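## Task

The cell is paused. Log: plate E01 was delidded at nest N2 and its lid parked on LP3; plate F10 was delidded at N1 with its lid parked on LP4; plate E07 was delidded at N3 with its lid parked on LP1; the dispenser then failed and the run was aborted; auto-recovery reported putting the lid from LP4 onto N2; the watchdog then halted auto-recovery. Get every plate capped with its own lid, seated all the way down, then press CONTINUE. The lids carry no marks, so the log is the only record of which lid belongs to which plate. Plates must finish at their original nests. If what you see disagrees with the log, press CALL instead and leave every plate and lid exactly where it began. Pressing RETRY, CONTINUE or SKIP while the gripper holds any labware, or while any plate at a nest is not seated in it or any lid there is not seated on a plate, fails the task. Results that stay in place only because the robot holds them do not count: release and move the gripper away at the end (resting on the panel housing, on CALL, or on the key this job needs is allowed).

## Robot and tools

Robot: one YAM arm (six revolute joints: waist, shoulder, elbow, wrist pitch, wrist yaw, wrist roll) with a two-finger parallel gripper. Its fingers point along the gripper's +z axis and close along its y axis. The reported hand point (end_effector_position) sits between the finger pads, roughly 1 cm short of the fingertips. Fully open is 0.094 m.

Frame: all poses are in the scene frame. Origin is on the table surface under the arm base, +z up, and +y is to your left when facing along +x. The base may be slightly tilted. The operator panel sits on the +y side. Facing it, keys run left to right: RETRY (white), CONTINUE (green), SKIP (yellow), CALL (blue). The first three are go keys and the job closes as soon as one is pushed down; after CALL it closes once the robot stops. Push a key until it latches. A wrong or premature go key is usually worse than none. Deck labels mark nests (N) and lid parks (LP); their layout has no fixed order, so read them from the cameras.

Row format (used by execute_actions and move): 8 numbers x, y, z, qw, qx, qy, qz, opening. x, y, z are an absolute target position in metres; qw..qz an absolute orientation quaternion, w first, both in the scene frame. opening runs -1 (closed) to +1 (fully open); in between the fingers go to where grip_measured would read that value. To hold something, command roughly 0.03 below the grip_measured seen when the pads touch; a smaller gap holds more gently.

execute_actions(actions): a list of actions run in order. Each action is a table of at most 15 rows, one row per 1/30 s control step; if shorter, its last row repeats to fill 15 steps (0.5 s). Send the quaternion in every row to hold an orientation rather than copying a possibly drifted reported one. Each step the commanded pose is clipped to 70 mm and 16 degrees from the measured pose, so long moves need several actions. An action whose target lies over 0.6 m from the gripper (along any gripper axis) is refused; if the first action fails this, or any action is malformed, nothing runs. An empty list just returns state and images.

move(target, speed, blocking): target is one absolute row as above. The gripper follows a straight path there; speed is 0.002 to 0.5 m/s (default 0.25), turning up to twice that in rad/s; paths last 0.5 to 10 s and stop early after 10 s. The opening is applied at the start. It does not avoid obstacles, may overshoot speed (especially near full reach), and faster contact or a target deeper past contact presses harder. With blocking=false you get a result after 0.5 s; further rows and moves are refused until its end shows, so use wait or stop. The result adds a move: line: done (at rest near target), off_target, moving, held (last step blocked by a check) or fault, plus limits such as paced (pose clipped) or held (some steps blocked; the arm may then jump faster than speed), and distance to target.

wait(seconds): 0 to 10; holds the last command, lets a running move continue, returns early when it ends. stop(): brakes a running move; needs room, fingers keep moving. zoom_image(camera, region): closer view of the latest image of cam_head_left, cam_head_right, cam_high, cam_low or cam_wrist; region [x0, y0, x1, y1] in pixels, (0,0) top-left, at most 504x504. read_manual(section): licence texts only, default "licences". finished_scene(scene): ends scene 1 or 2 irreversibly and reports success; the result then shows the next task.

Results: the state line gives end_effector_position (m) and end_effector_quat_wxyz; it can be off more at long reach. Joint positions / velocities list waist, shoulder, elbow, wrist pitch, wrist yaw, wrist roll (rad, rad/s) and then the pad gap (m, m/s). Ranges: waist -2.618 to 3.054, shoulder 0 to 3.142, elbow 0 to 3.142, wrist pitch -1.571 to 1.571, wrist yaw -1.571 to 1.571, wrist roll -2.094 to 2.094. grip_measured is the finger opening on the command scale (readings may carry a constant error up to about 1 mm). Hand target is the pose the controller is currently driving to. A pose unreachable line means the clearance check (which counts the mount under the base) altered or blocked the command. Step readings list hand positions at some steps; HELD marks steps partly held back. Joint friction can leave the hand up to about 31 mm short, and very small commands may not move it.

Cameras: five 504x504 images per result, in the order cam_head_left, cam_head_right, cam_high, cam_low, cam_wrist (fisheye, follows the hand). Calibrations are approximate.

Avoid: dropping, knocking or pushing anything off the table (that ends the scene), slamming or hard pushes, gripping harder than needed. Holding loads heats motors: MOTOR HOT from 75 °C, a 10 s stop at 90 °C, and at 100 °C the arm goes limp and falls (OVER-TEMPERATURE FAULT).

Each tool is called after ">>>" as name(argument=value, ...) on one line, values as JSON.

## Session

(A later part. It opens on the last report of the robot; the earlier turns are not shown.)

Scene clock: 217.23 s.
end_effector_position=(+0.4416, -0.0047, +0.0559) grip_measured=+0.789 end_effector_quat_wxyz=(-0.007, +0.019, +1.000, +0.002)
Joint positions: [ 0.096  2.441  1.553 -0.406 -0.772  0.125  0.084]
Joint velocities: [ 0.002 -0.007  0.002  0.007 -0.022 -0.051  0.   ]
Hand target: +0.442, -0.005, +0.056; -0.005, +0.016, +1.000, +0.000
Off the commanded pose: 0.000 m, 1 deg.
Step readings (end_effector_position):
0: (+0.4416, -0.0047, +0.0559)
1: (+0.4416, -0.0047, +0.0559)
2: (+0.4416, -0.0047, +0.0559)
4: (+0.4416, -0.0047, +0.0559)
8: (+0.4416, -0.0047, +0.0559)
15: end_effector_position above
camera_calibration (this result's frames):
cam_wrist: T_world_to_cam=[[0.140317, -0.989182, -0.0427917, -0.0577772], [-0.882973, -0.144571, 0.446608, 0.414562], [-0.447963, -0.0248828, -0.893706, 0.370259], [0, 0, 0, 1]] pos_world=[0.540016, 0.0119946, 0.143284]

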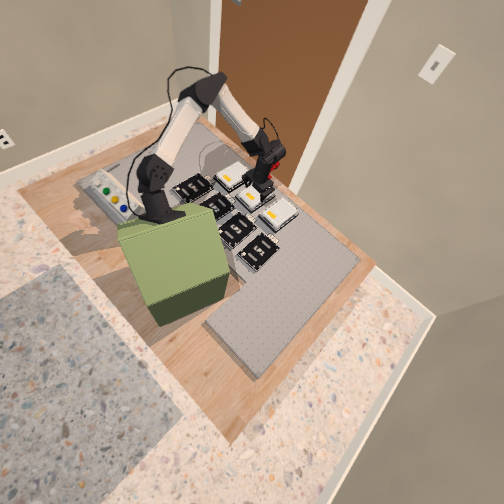

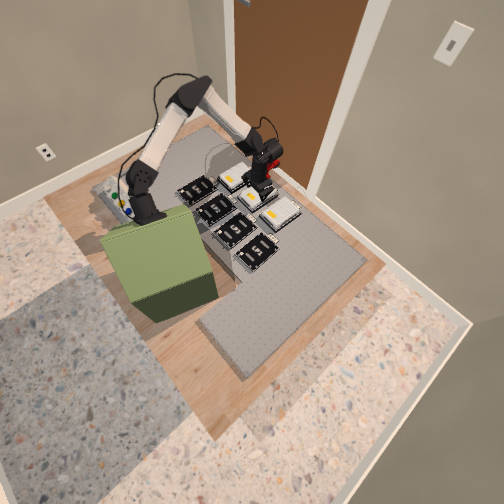

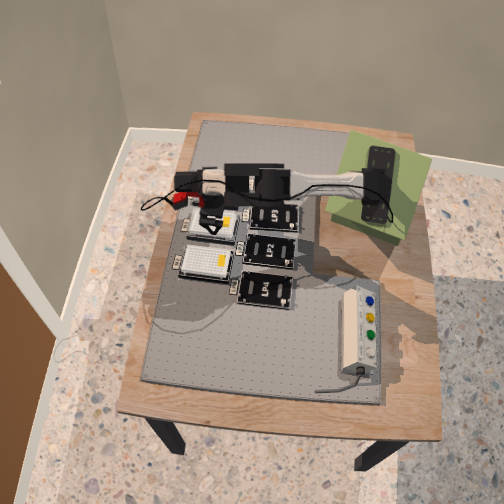

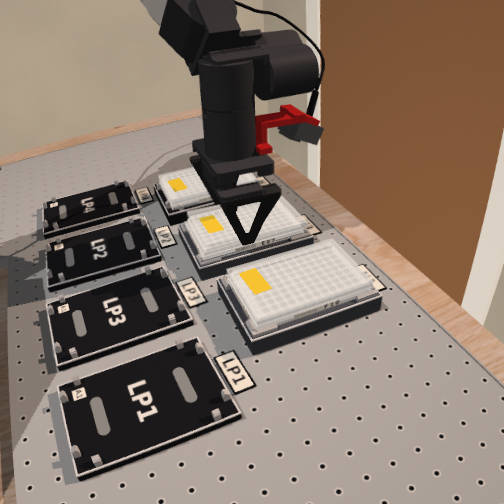

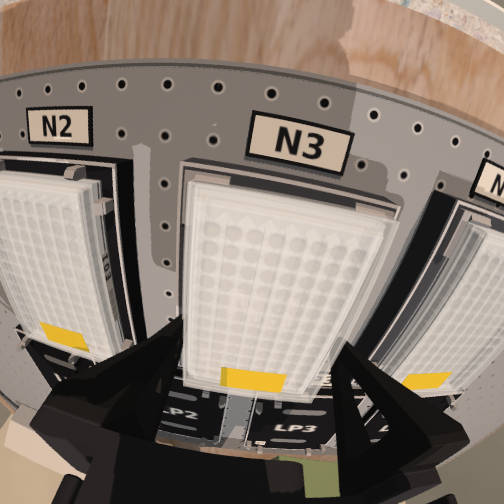

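>>> execute_actions(actions=[[[0.424,-0.0047,0.058,-0.012,0.016,1,0,0.765],[0.424,-0.0047,0.058,-0.012,0.016,1,0,0.765],[0.4365,-0.0047,0.057,-0.005,0.016,1,0,0.765]]])

>>> zoom_image(camera="cam_wrist", region=[150,130,410,390])

Scene clock: 218.17 s.
end_effector_position=(+0.4370, -0.0045, +0.0566) grip_measured=+0.789 end_effector_quat_wxyz=(-0.007, +0.017, +1.000, +0.003)
Joint positions: [ 0.096  2.427  1.522 -0.388 -0.773  0.121  0.084]
Joint velocities: [-0.002 -0.002  0.012  0.022 -0.007 -0.007 -0.   ]
Hand target: +0.437, -0.005, +0.057; -0.005, +0.016, +1.000, +0.000
Off the commanded pose: 0.001 m, 0 deg.
Step readings (end_effector_position):
0: (+0.4416, -0.0047, +0.0559)
1: (+0.4405, -0.0049, +0.0559)
2: (+0.4373, -0.0047, +0.0564)
4: (+0.4370, -0.0045, +0.0566)
8: (+0.4370, -0.0045, +0.0566)
15: end_effector_position above
camera_calibration (this result's frames):
cam_wrist: T_world_to_cam=[[0.14545, -0.988424, -0.0431606, -0.0590526], [-0.882822, -0.149356, 0.445329, 0.410205], [-0.44662, -0.0266698, -0.894326, 0.368253], [0, 0, 0, 1]] pos_world=[0.535196, 0.0127188, 0.144113]

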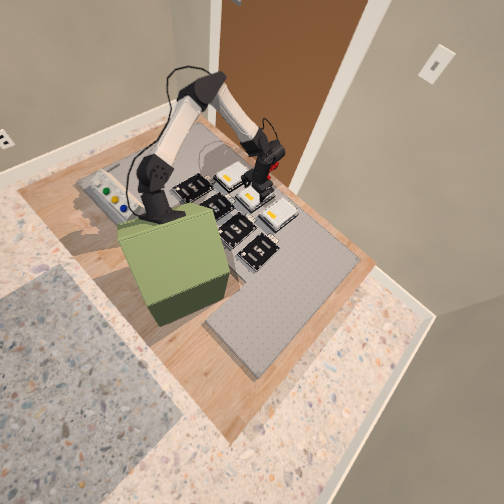

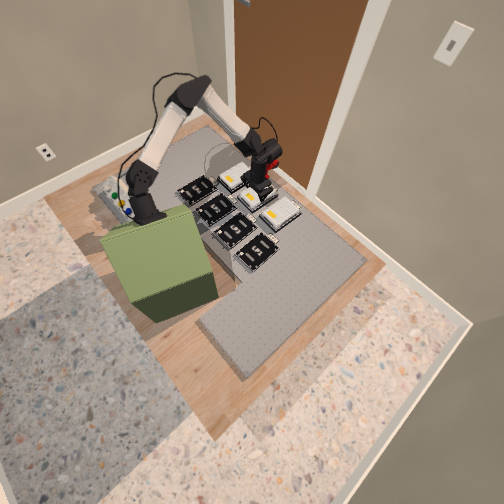

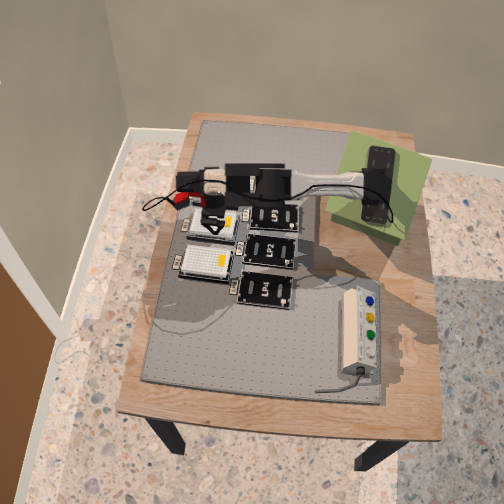

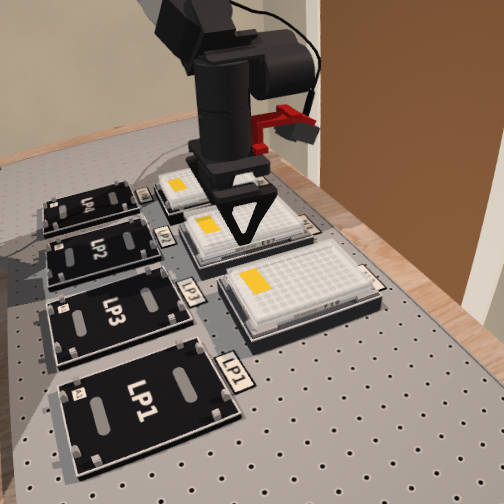

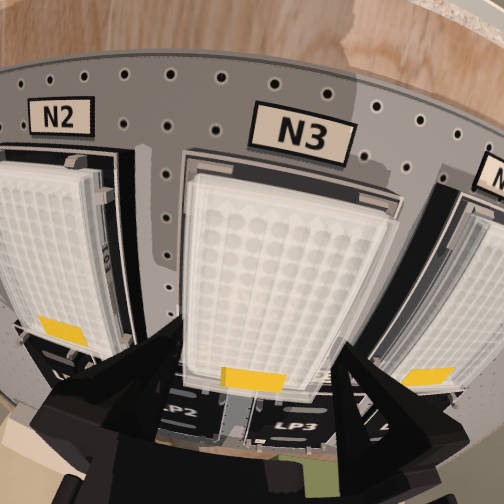

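Region (150, 130, 410, 390) of cam_wrist's 504x504 image, scaled by 1.938, with more detail than that image has.

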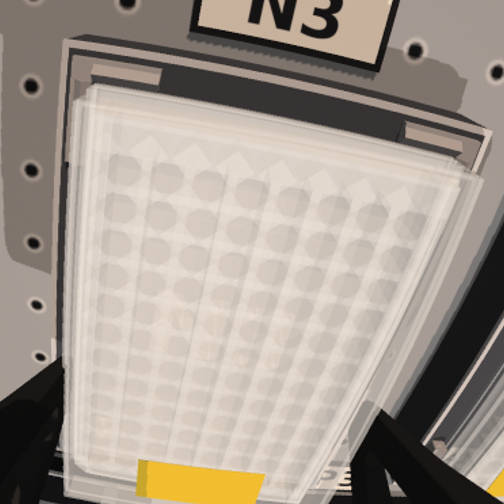

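>>> zoom_image(camera="cam_wrist", region=[150,330,350,430])

>>> zoom_image(camera="cam_low", region=[170,180,330,280])

Region (150, 330, 350, 430) of cam_wrist's 504x504 image, scaled by 2.520, with more detail than that image has.

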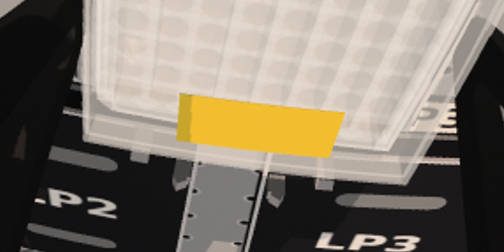

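Region (170, 180, 330, 280) of cam_low's 504x504 image, scaled by 3.150, with more detail than that image has; it fills the top 315 rows of this view, and the rest is white.

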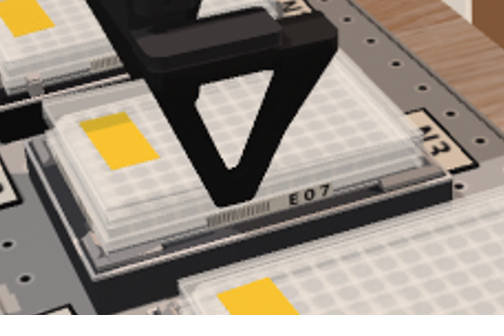

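>>> execute_actions(actions=[[[0.437,-0.0045,0.0566,-0.007,0.017,1,0,1]]])

>>> zoom_image(camera="cam_wrist", region=[150,130,410,390])

>>> zoom_image(camera="cam_low", region=[170,180,330,280])

Scene clock: 220.70 s.
end_effector_position=(+0.4370, -0.0045, +0.0566) grip_measured=+1.000 end_effector_quat_wxyz=(-0.007, +0.017, +1.000, +0.003)
Joint positions: [ 0.096  2.427  1.522 -0.388 -0.773  0.121  0.094]
Joint velocities: [ 0.002 -0.012 -0.012 -0.007 -0.037  0.007  0.   ]
Hand target: +0.437, -0.004, +0.057; -0.007, +0.017, +1.000, +0.000
Off the commanded pose: 0.000 m, 0 deg.
Step readings (end_effector_position):
0: (+0.4370, -0.0045, +0.0566)
1: (+0.4370, -0.0045, +0.0566)
2: (+0.4370, -0.0045, +0.0566)
4: (+0.4370, -0.0045, +0.0566)
8: (+0.4370, -0.0045, +0.0566)
15: end_effector_position above
camera_calibration (this result's frames):
cam_wrist: T_world_to_cam=[[0.14545, -0.988424, -0.0431606, -0.0590526], [-0.882822, -0.149356, 0.445329, 0.410205], [-0.44662, -0.0266698, -0.894326, 0.368253], [0, 0, 0, 1]] pos_world=[0.535196, 0.0127188, 0.144113]

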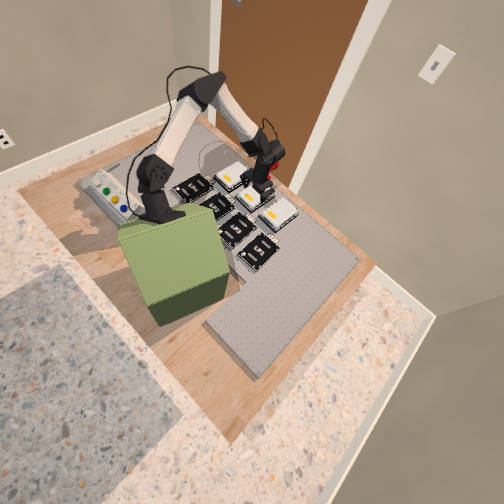

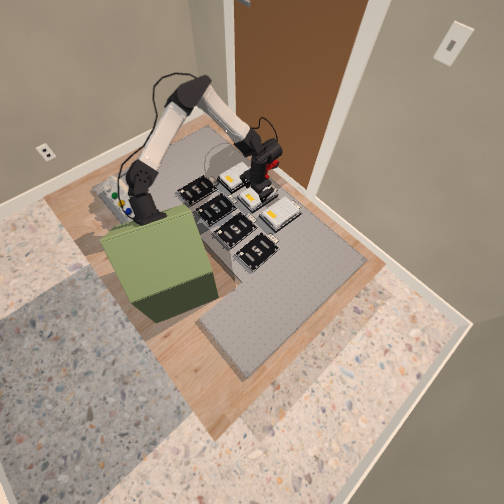

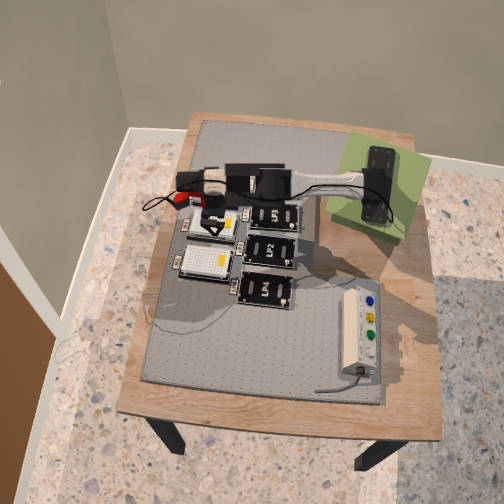

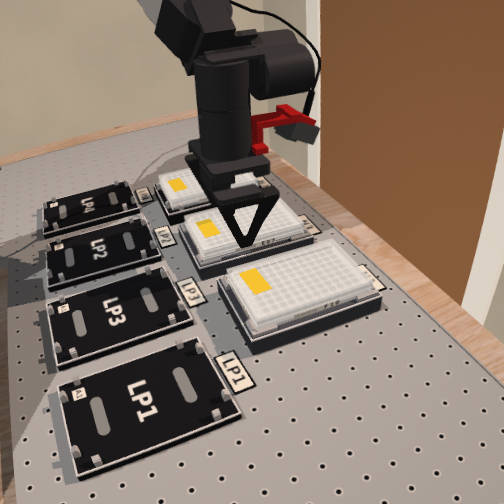

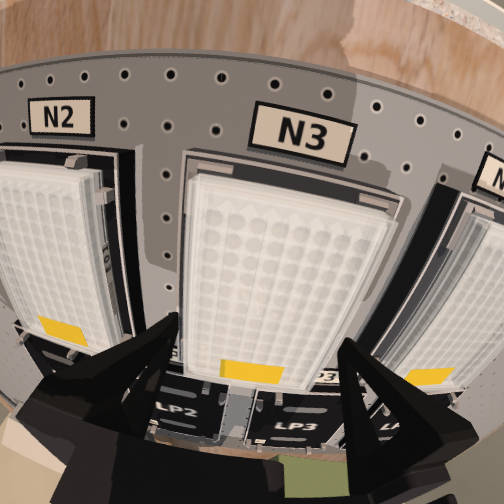

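Region (150, 130, 410, 390) of cam_wrist's 504x504 image, scaled by 1.938, with more detail than that image has.

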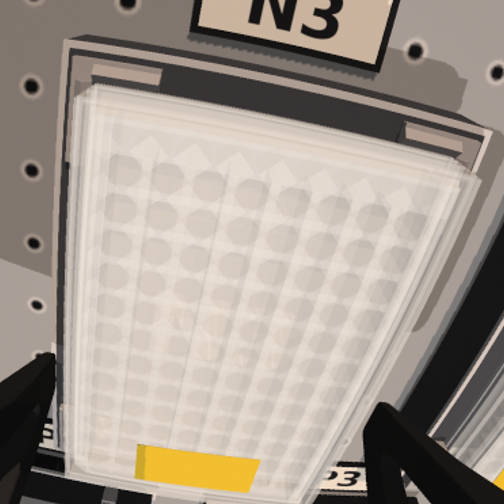

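Region (170, 180, 330, 280) of cam_low's 504x504 image, scaled by 3.150, with more detail than that image has; it fills the top 315 rows of this view, and the rest is white.

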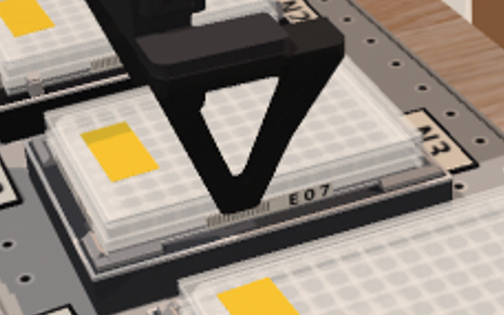

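>>> execute_actions(actions=[[[0.437,-0.0045,0.125,0,0.015,1,0,1]]])

>>> zoom_image(camera="cam_low", region=[170,180,330,280])

>>> zoom_image(camera="cam_low", region=[205,230,395,350])

Scene clock: 221.53 s.
end_effector_position=(+0.4442, -0.0075, +0.1307) grip_measured=+1.000 end_effector_quat_wxyz=(+0.016, +0.014, +1.000, -0.005)
Joint positions: [-0.025  2.285  1.502 -0.564 -0.785 -0.006  0.094]
Joint velocities: [-0.017  0.002  0.012 -0.125 -0.007  0.007  0.   ]
Hand target: +0.437, -0.004, +0.125; +0.000, +0.015, +1.000, +0.000
Off the commanded pose: 0.010 m, 2 deg.
Step readings (end_effector_position):
0: (+0.4370, -0.0045, +0.0566)
1: (+0.4367, -0.0044, +0.0612)
2: (+0.4339, -0.0039, +0.0692)
4: (+0.4385, -0.0049, +0.0929)
8: (+0.4519, -0.0080, +0.1291)
15: end_effector_position above
camera_calibration (this result's frames):
cam_wrist: T_world_to_cam=[[0.152253, -0.988132, -0.0203497, -0.0659303], [-0.900884, -0.147219, 0.408331, 0.395922], [-0.40648, -0.043837, -0.912607, 0.422038], [0, 0, 0, 1]] pos_world=[0.538268, 0.0116403, 0.222146]

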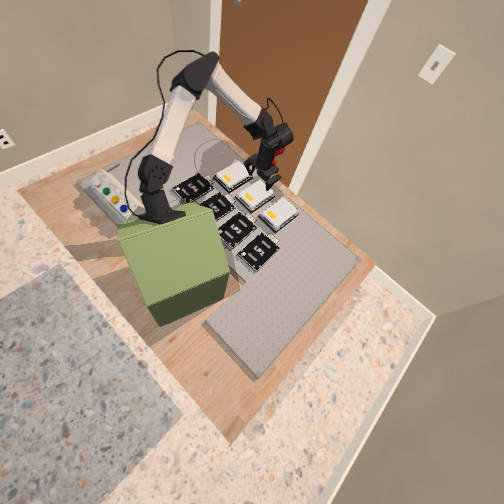

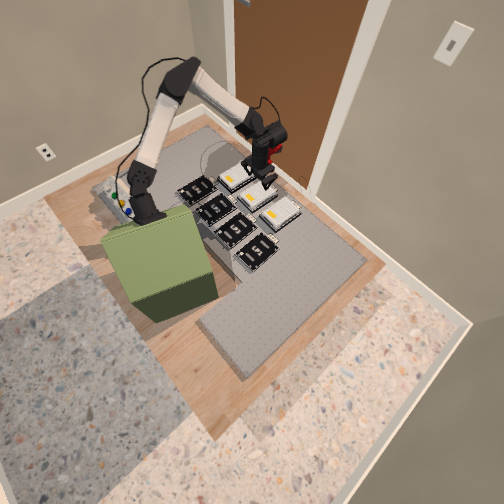

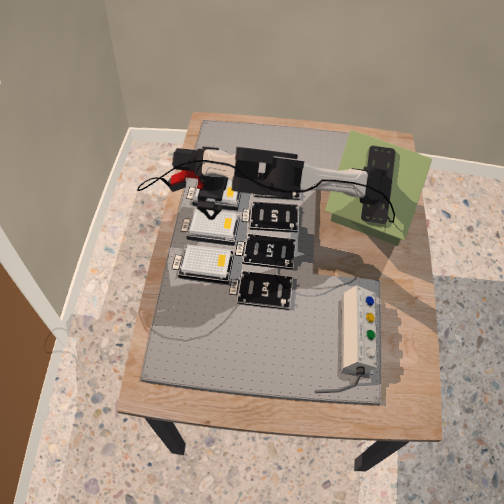

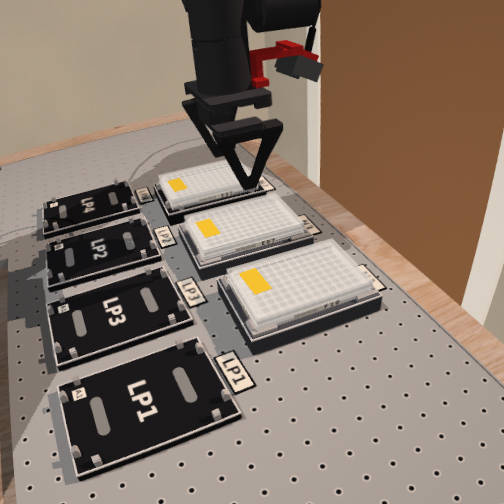

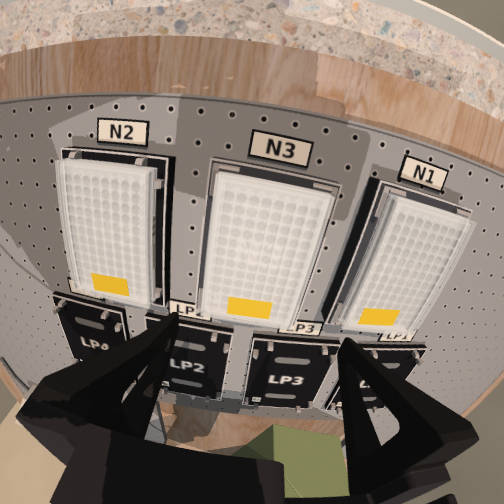

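Region (170, 180, 330, 280) of cam_low's 504x504 image, scaled by 3.150, with more detail than that image has; it fills the top 315 rows of this view, and the rest is white.

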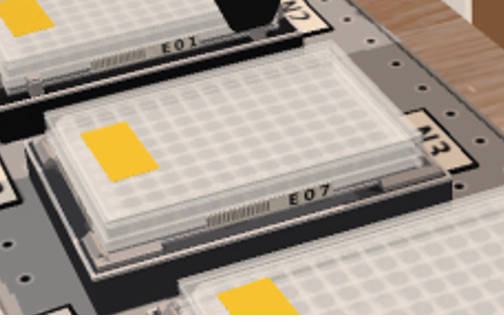

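Region (205, 230, 395, 350) of cam_low's 504x504 image, scaled by 2.653, with more detail than that image has; it fills the top 318 rows of this view, and the rest is white.

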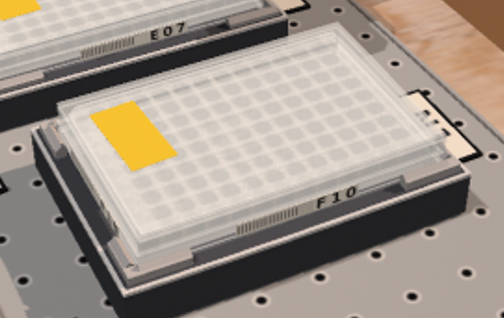

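>>> zoom_image(camera="cam_low", region=[150,150,270,225])

>>> zoom_image(camera="cam_low", region=[250,185,330,250])

>>> zoom_image(camera="cam_wrist", region=[40,140,360,340])

Region (150, 150, 270, 225) of cam_low's 504x504 image, scaled by 4.200, with more detail than that image has; it fills the top 315 rows of this view, and the rest is white.

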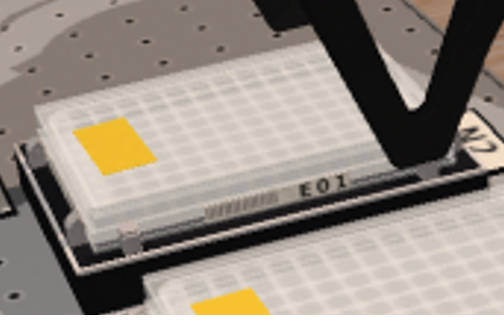

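Region (250, 185, 330, 250) of cam_low's 504x504 image, scaled by 6.300, with more detail than that image has; it fills the top 410 rows of this view, and the rest is white.

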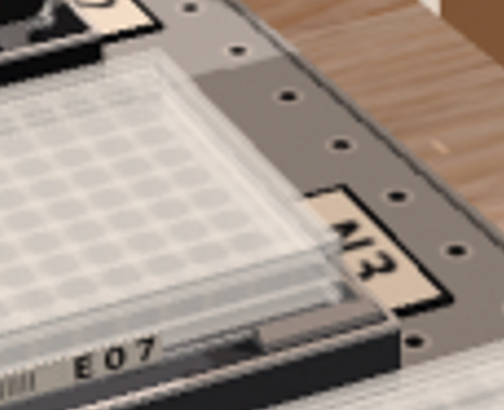

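Region (40, 140, 360, 340) of cam_wrist's 504x504 image, scaled by 1.575, with more detail than that image has; it fills the top 315 rows of this view, and the rest is white.

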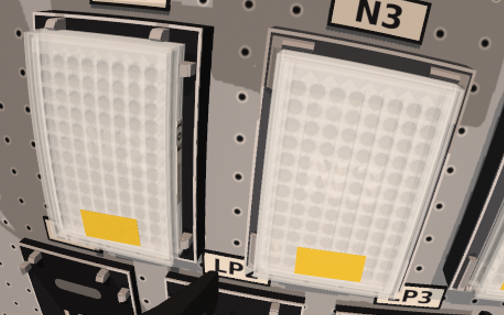

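>>> zoom_image(camera="cam_low", region=[315,240,395,305])

>>> zoom_image(camera="cam_low", region=[178,205,228,275])

Region (315, 240, 395, 305) of cam_low's 504x504 image, scaled by 6.300, with more detail than that image has; it fills the top 410 rows of this view, and the rest is white.

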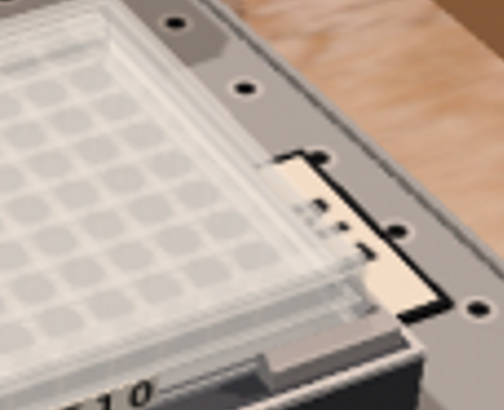

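Region (178, 205, 228, 275) of cam_low's 504x504 image, scaled by 7.200, with more detail than that image has; it fills the left 360 columns of this view, and the rest is white.

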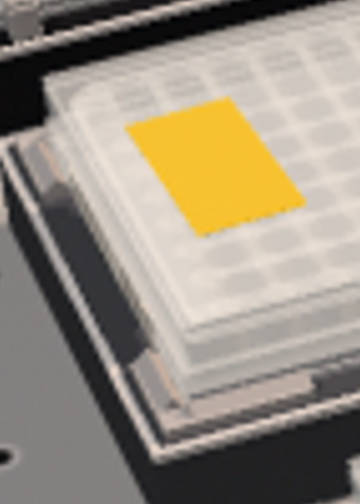

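>>> zoom_image(camera="cam_low", region=[152,165,212,215])

>>> zoom_image(camera="cam_wrist", region=[45,140,185,320])

Region (152, 165, 212, 215) of cam_low's 504x504 image, scaled by 8.400, with more detail than that image has.

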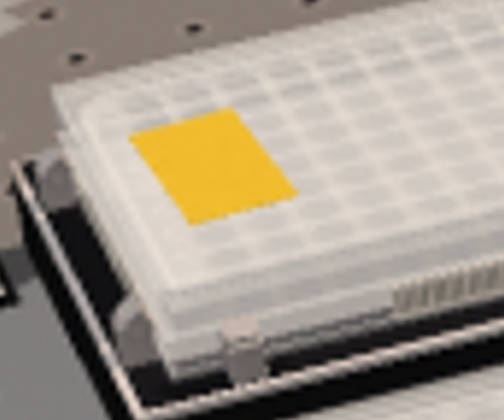

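Region (45, 140, 185, 320) of cam_wrist's 504x504 image, scaled by 2.800, with more detail than that image has.

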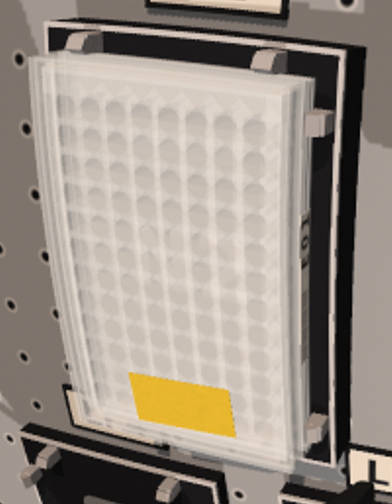

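>>> move(target=[0.40,0.16,0.16,0,0.012,1,0,1], speed=0.3)

>>> zoom_image(camera="cam_low", region=[150,145,280,230])

>>> zoom_image(camera="cam_low", region=[215,145,285,205])

Scene clock: 227.13 s.
end_effector_position=(+0.4147, +0.1681, +0.1655) grip_measured=+1.000 end_effector_quat_wxyz=(+0.018, -0.006, +1.000, +0.008)
Joint positions: [ 0.229  1.846  1.383 -0.646 -0.725  0.291  0.094]
Joint velocities: [-0.002  0.002 -0.002 -0.051  0.037 -0.037  0.   ]
Hand target: +0.401, +0.161, +0.160; +0.001, +0.012, +1.000, -0.000
Off the commanded pose: 0.018 m, 3 deg.
move: off_target
camera_calibration (this result's frames):
cam_wrist: T_world_to_cam=[[0.19219, -0.980348, -0.0445112, 0.0989547], [-0.895709, -0.193768, 0.4002, 0.388082], [-0.40096, -0.0370455, -0.915346, 0.446562], [0, 0, 0, 1]] pos_world=[0.507643, 0.188751, 0.257853]

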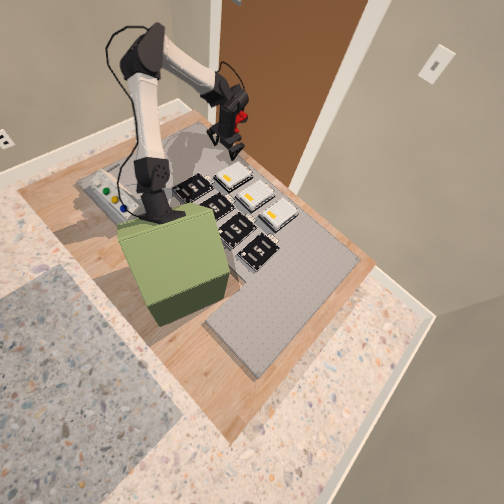

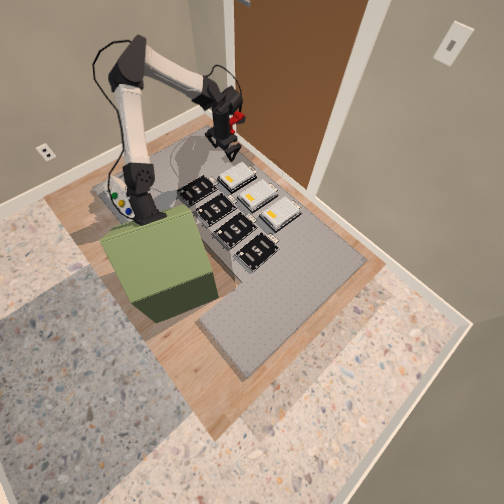

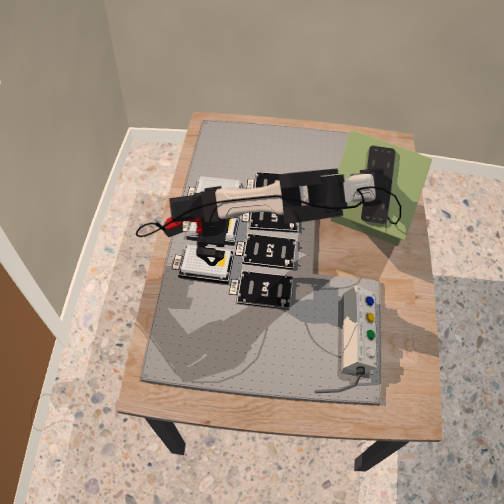

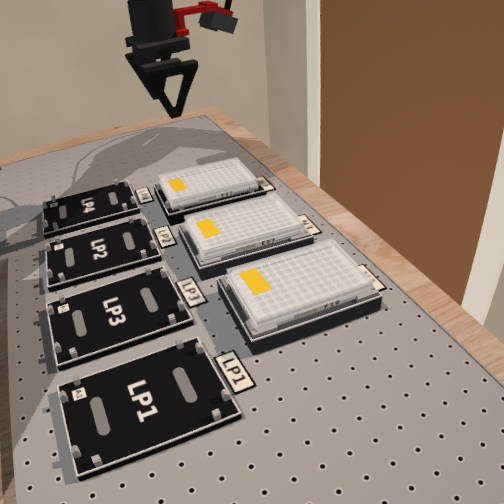

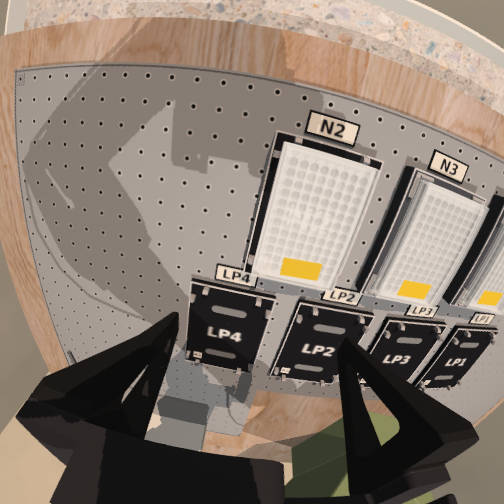

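Region (150, 145, 280, 230) of cam_low's 504x504 image, scaled by 3.877, with more detail than that image has; it fills the top 330 rows of this view, and the rest is white.

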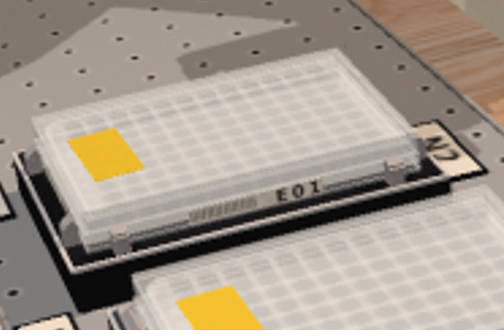

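Region (215, 145, 285, 205) of cam_low's 504x504 image, scaled by 7.200, with more detail than that image has; it fills the top 432 rows of this view, and the rest is white.

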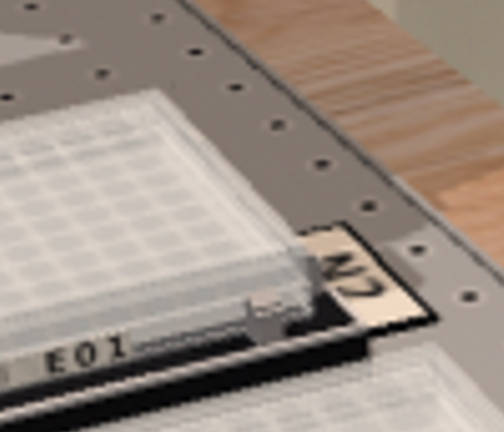

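>>> move(target=[0.275,0.10,0.11,0,0.012,1,0,1], speed=0.3)

>>> zoom_image(camera="cam_wrist", region=[100,20,504,220])

Scene clock: 229.43 s.
end_effector_position=(+0.2837, +0.0991, +0.1105) grip_measured=+1.000 end_effector_quat_wxyz=(+0.002, +0.014, +1.000, +0.002)
Joint positions: [ 0.277  1.701  0.692 -0.106 -0.701  0.359  0.094]
Joint velocities: [ 0.012 -0.012 -0.012  0.051  0.022 -0.007  0.   ]
Hand target: +0.276, +0.100, +0.109; -0.000, +0.012, +1.000, -0.000
Off the commanded pose: 0.009 m, 0 deg.
move: done
camera_calibration (this result's frames):
cam_wrist: T_world_to_cam=[[0.1519, -0.987653, -0.0383055, 0.0654956], [-0.889808, -0.153519, 0.429736, 0.27043], [-0.430311, -0.0311924, -0.902142, 0.347378], [0, 0, 0, 1]] pos_world=[0.380163, 0.117039, 0.199679]

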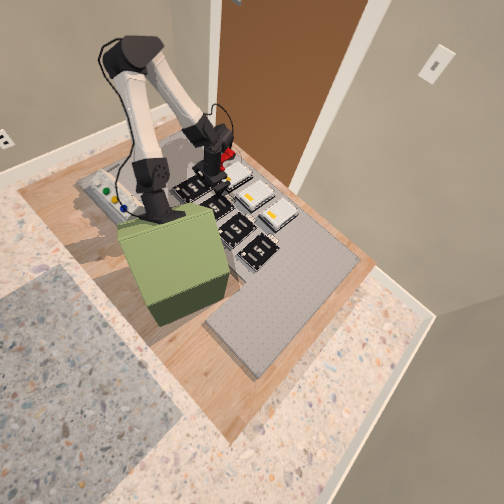

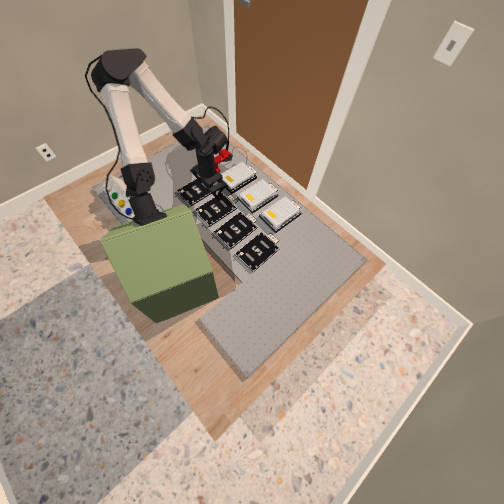

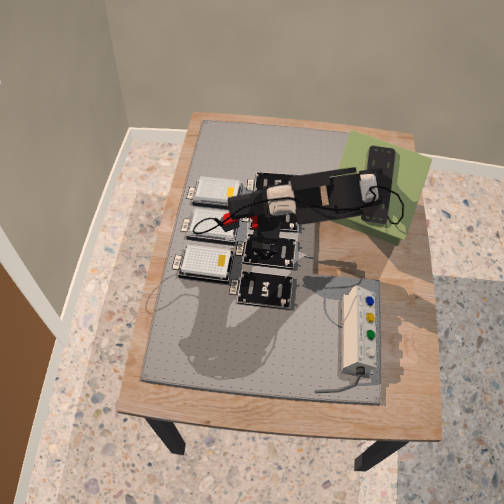

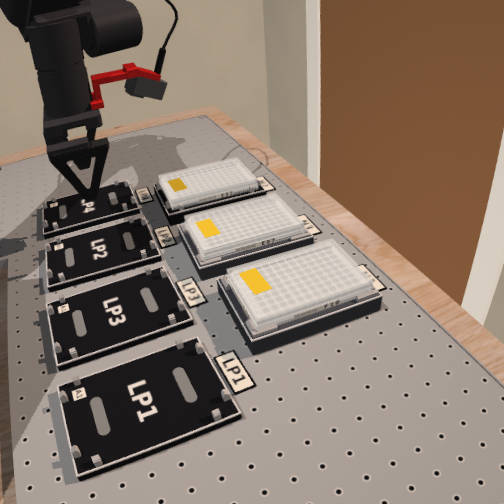

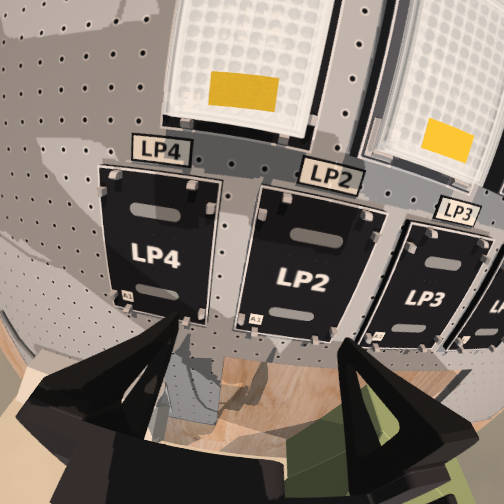

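Region (100, 20, 504, 220) of cam_wrist's 504x504 image, scaled by 1.248, with more detail than that image has; it fills the top 250 rows of this view, and the rest is white.

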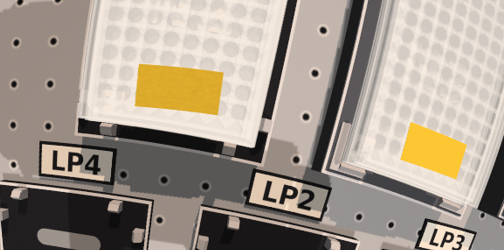

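>>> execute_actions(actions=[])

Scene clock: 230.40 s.
end_effector_position=(+0.2840, +0.0991, +0.1105) grip_measured=+1.000 end_effector_quat_wxyz=(+0.003, +0.014, +1.000, +0.002)
Joint positions: [ 0.277  1.701  0.692 -0.105 -0.701  0.36   0.094]
Joint velocities: [-0.007 -0.002 -0.002 -0.037 -0.051 -0.022  0.   ]
Hand target: +0.276, +0.100, +0.109; -0.001, +0.012, +1.000, -0.000
Off the commanded pose: 0.009 m, 0 deg.
camera_calibration (this result's frames):
cam_wrist: T_world_to_cam=[[0.152162, -0.987619, -0.0381367, 0.0653905], [-0.890302, -0.153721, 0.428641, 0.270999], [-0.429197, -0.0312699, -0.90267, 0.347267], [0, 0, 0, 1]] pos_world=[0.380367, 0.117098, 0.1998]

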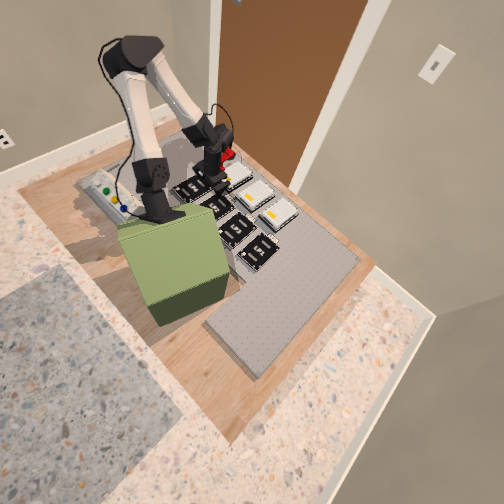

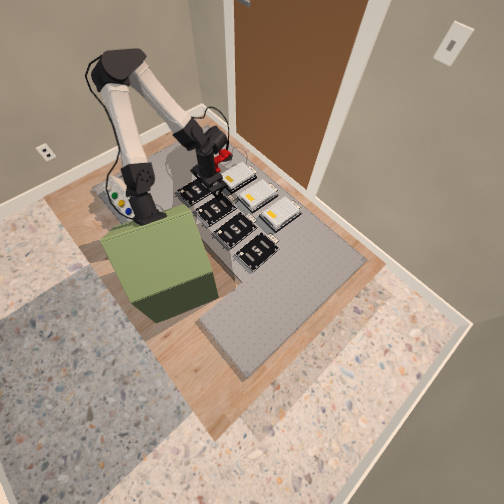

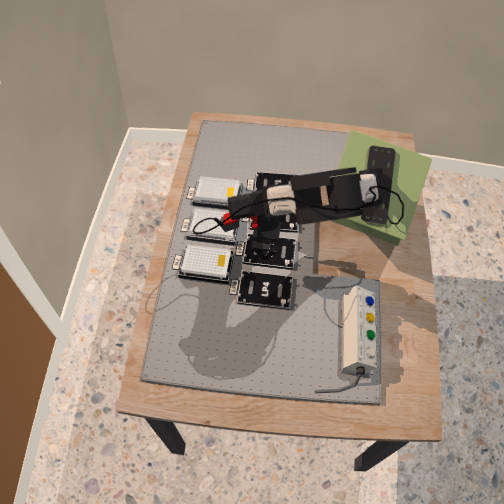

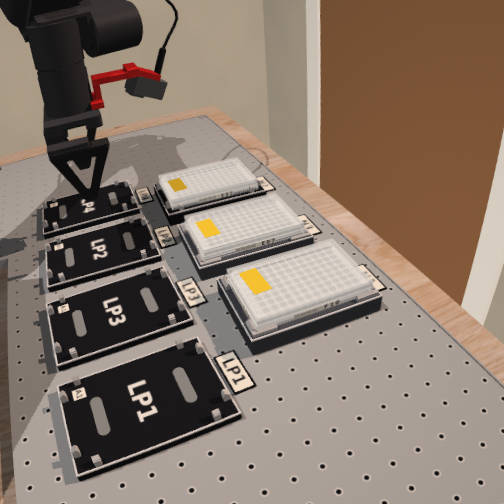

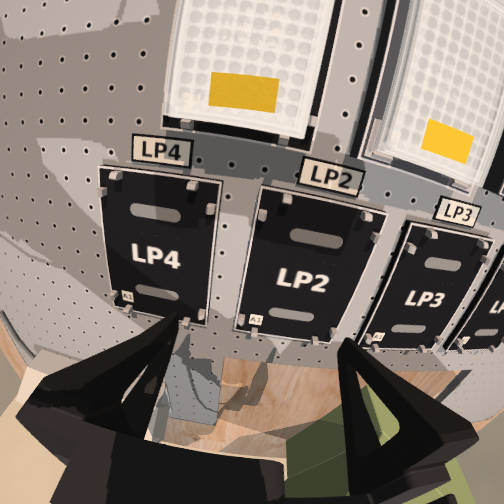

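>>> zoom_image(camera="cam_high", region=[320, 270, 420, 400])

>>> zoom_image(camera="cam_head_left", region=[60, 150, 160, 250])

>>> zoom_image(camera="cam_head_right", region=[70, 150, 170, 250])

Region (320, 270, 420, 400) of cam_high's 504x504 image, scaled by 3.877, with more detail than that image has; it fills the left 388 columns of this view, and the rest is white.

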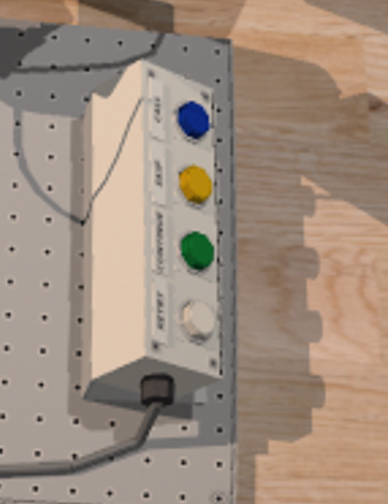

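Region (60, 150, 160, 250) of cam_head_left's 504x504 image, scaled by 5.040, with more detail than that image has.

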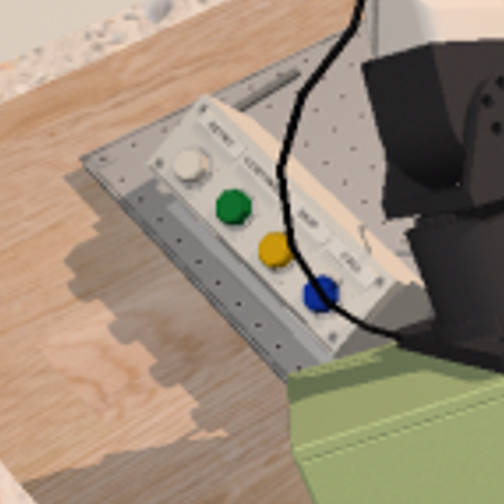

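Region (70, 150, 170, 250) of cam_head_right's 504x504 image, scaled by 5.040, with more detail than that image has.

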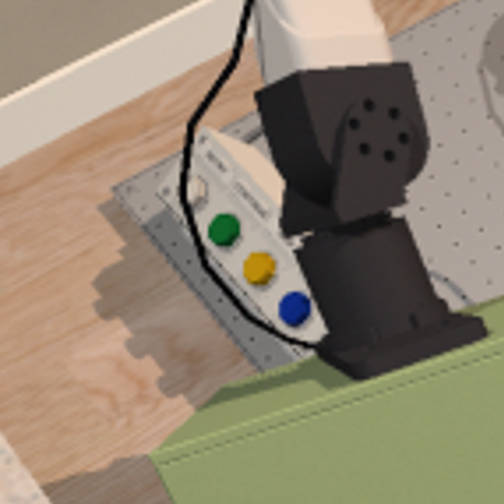

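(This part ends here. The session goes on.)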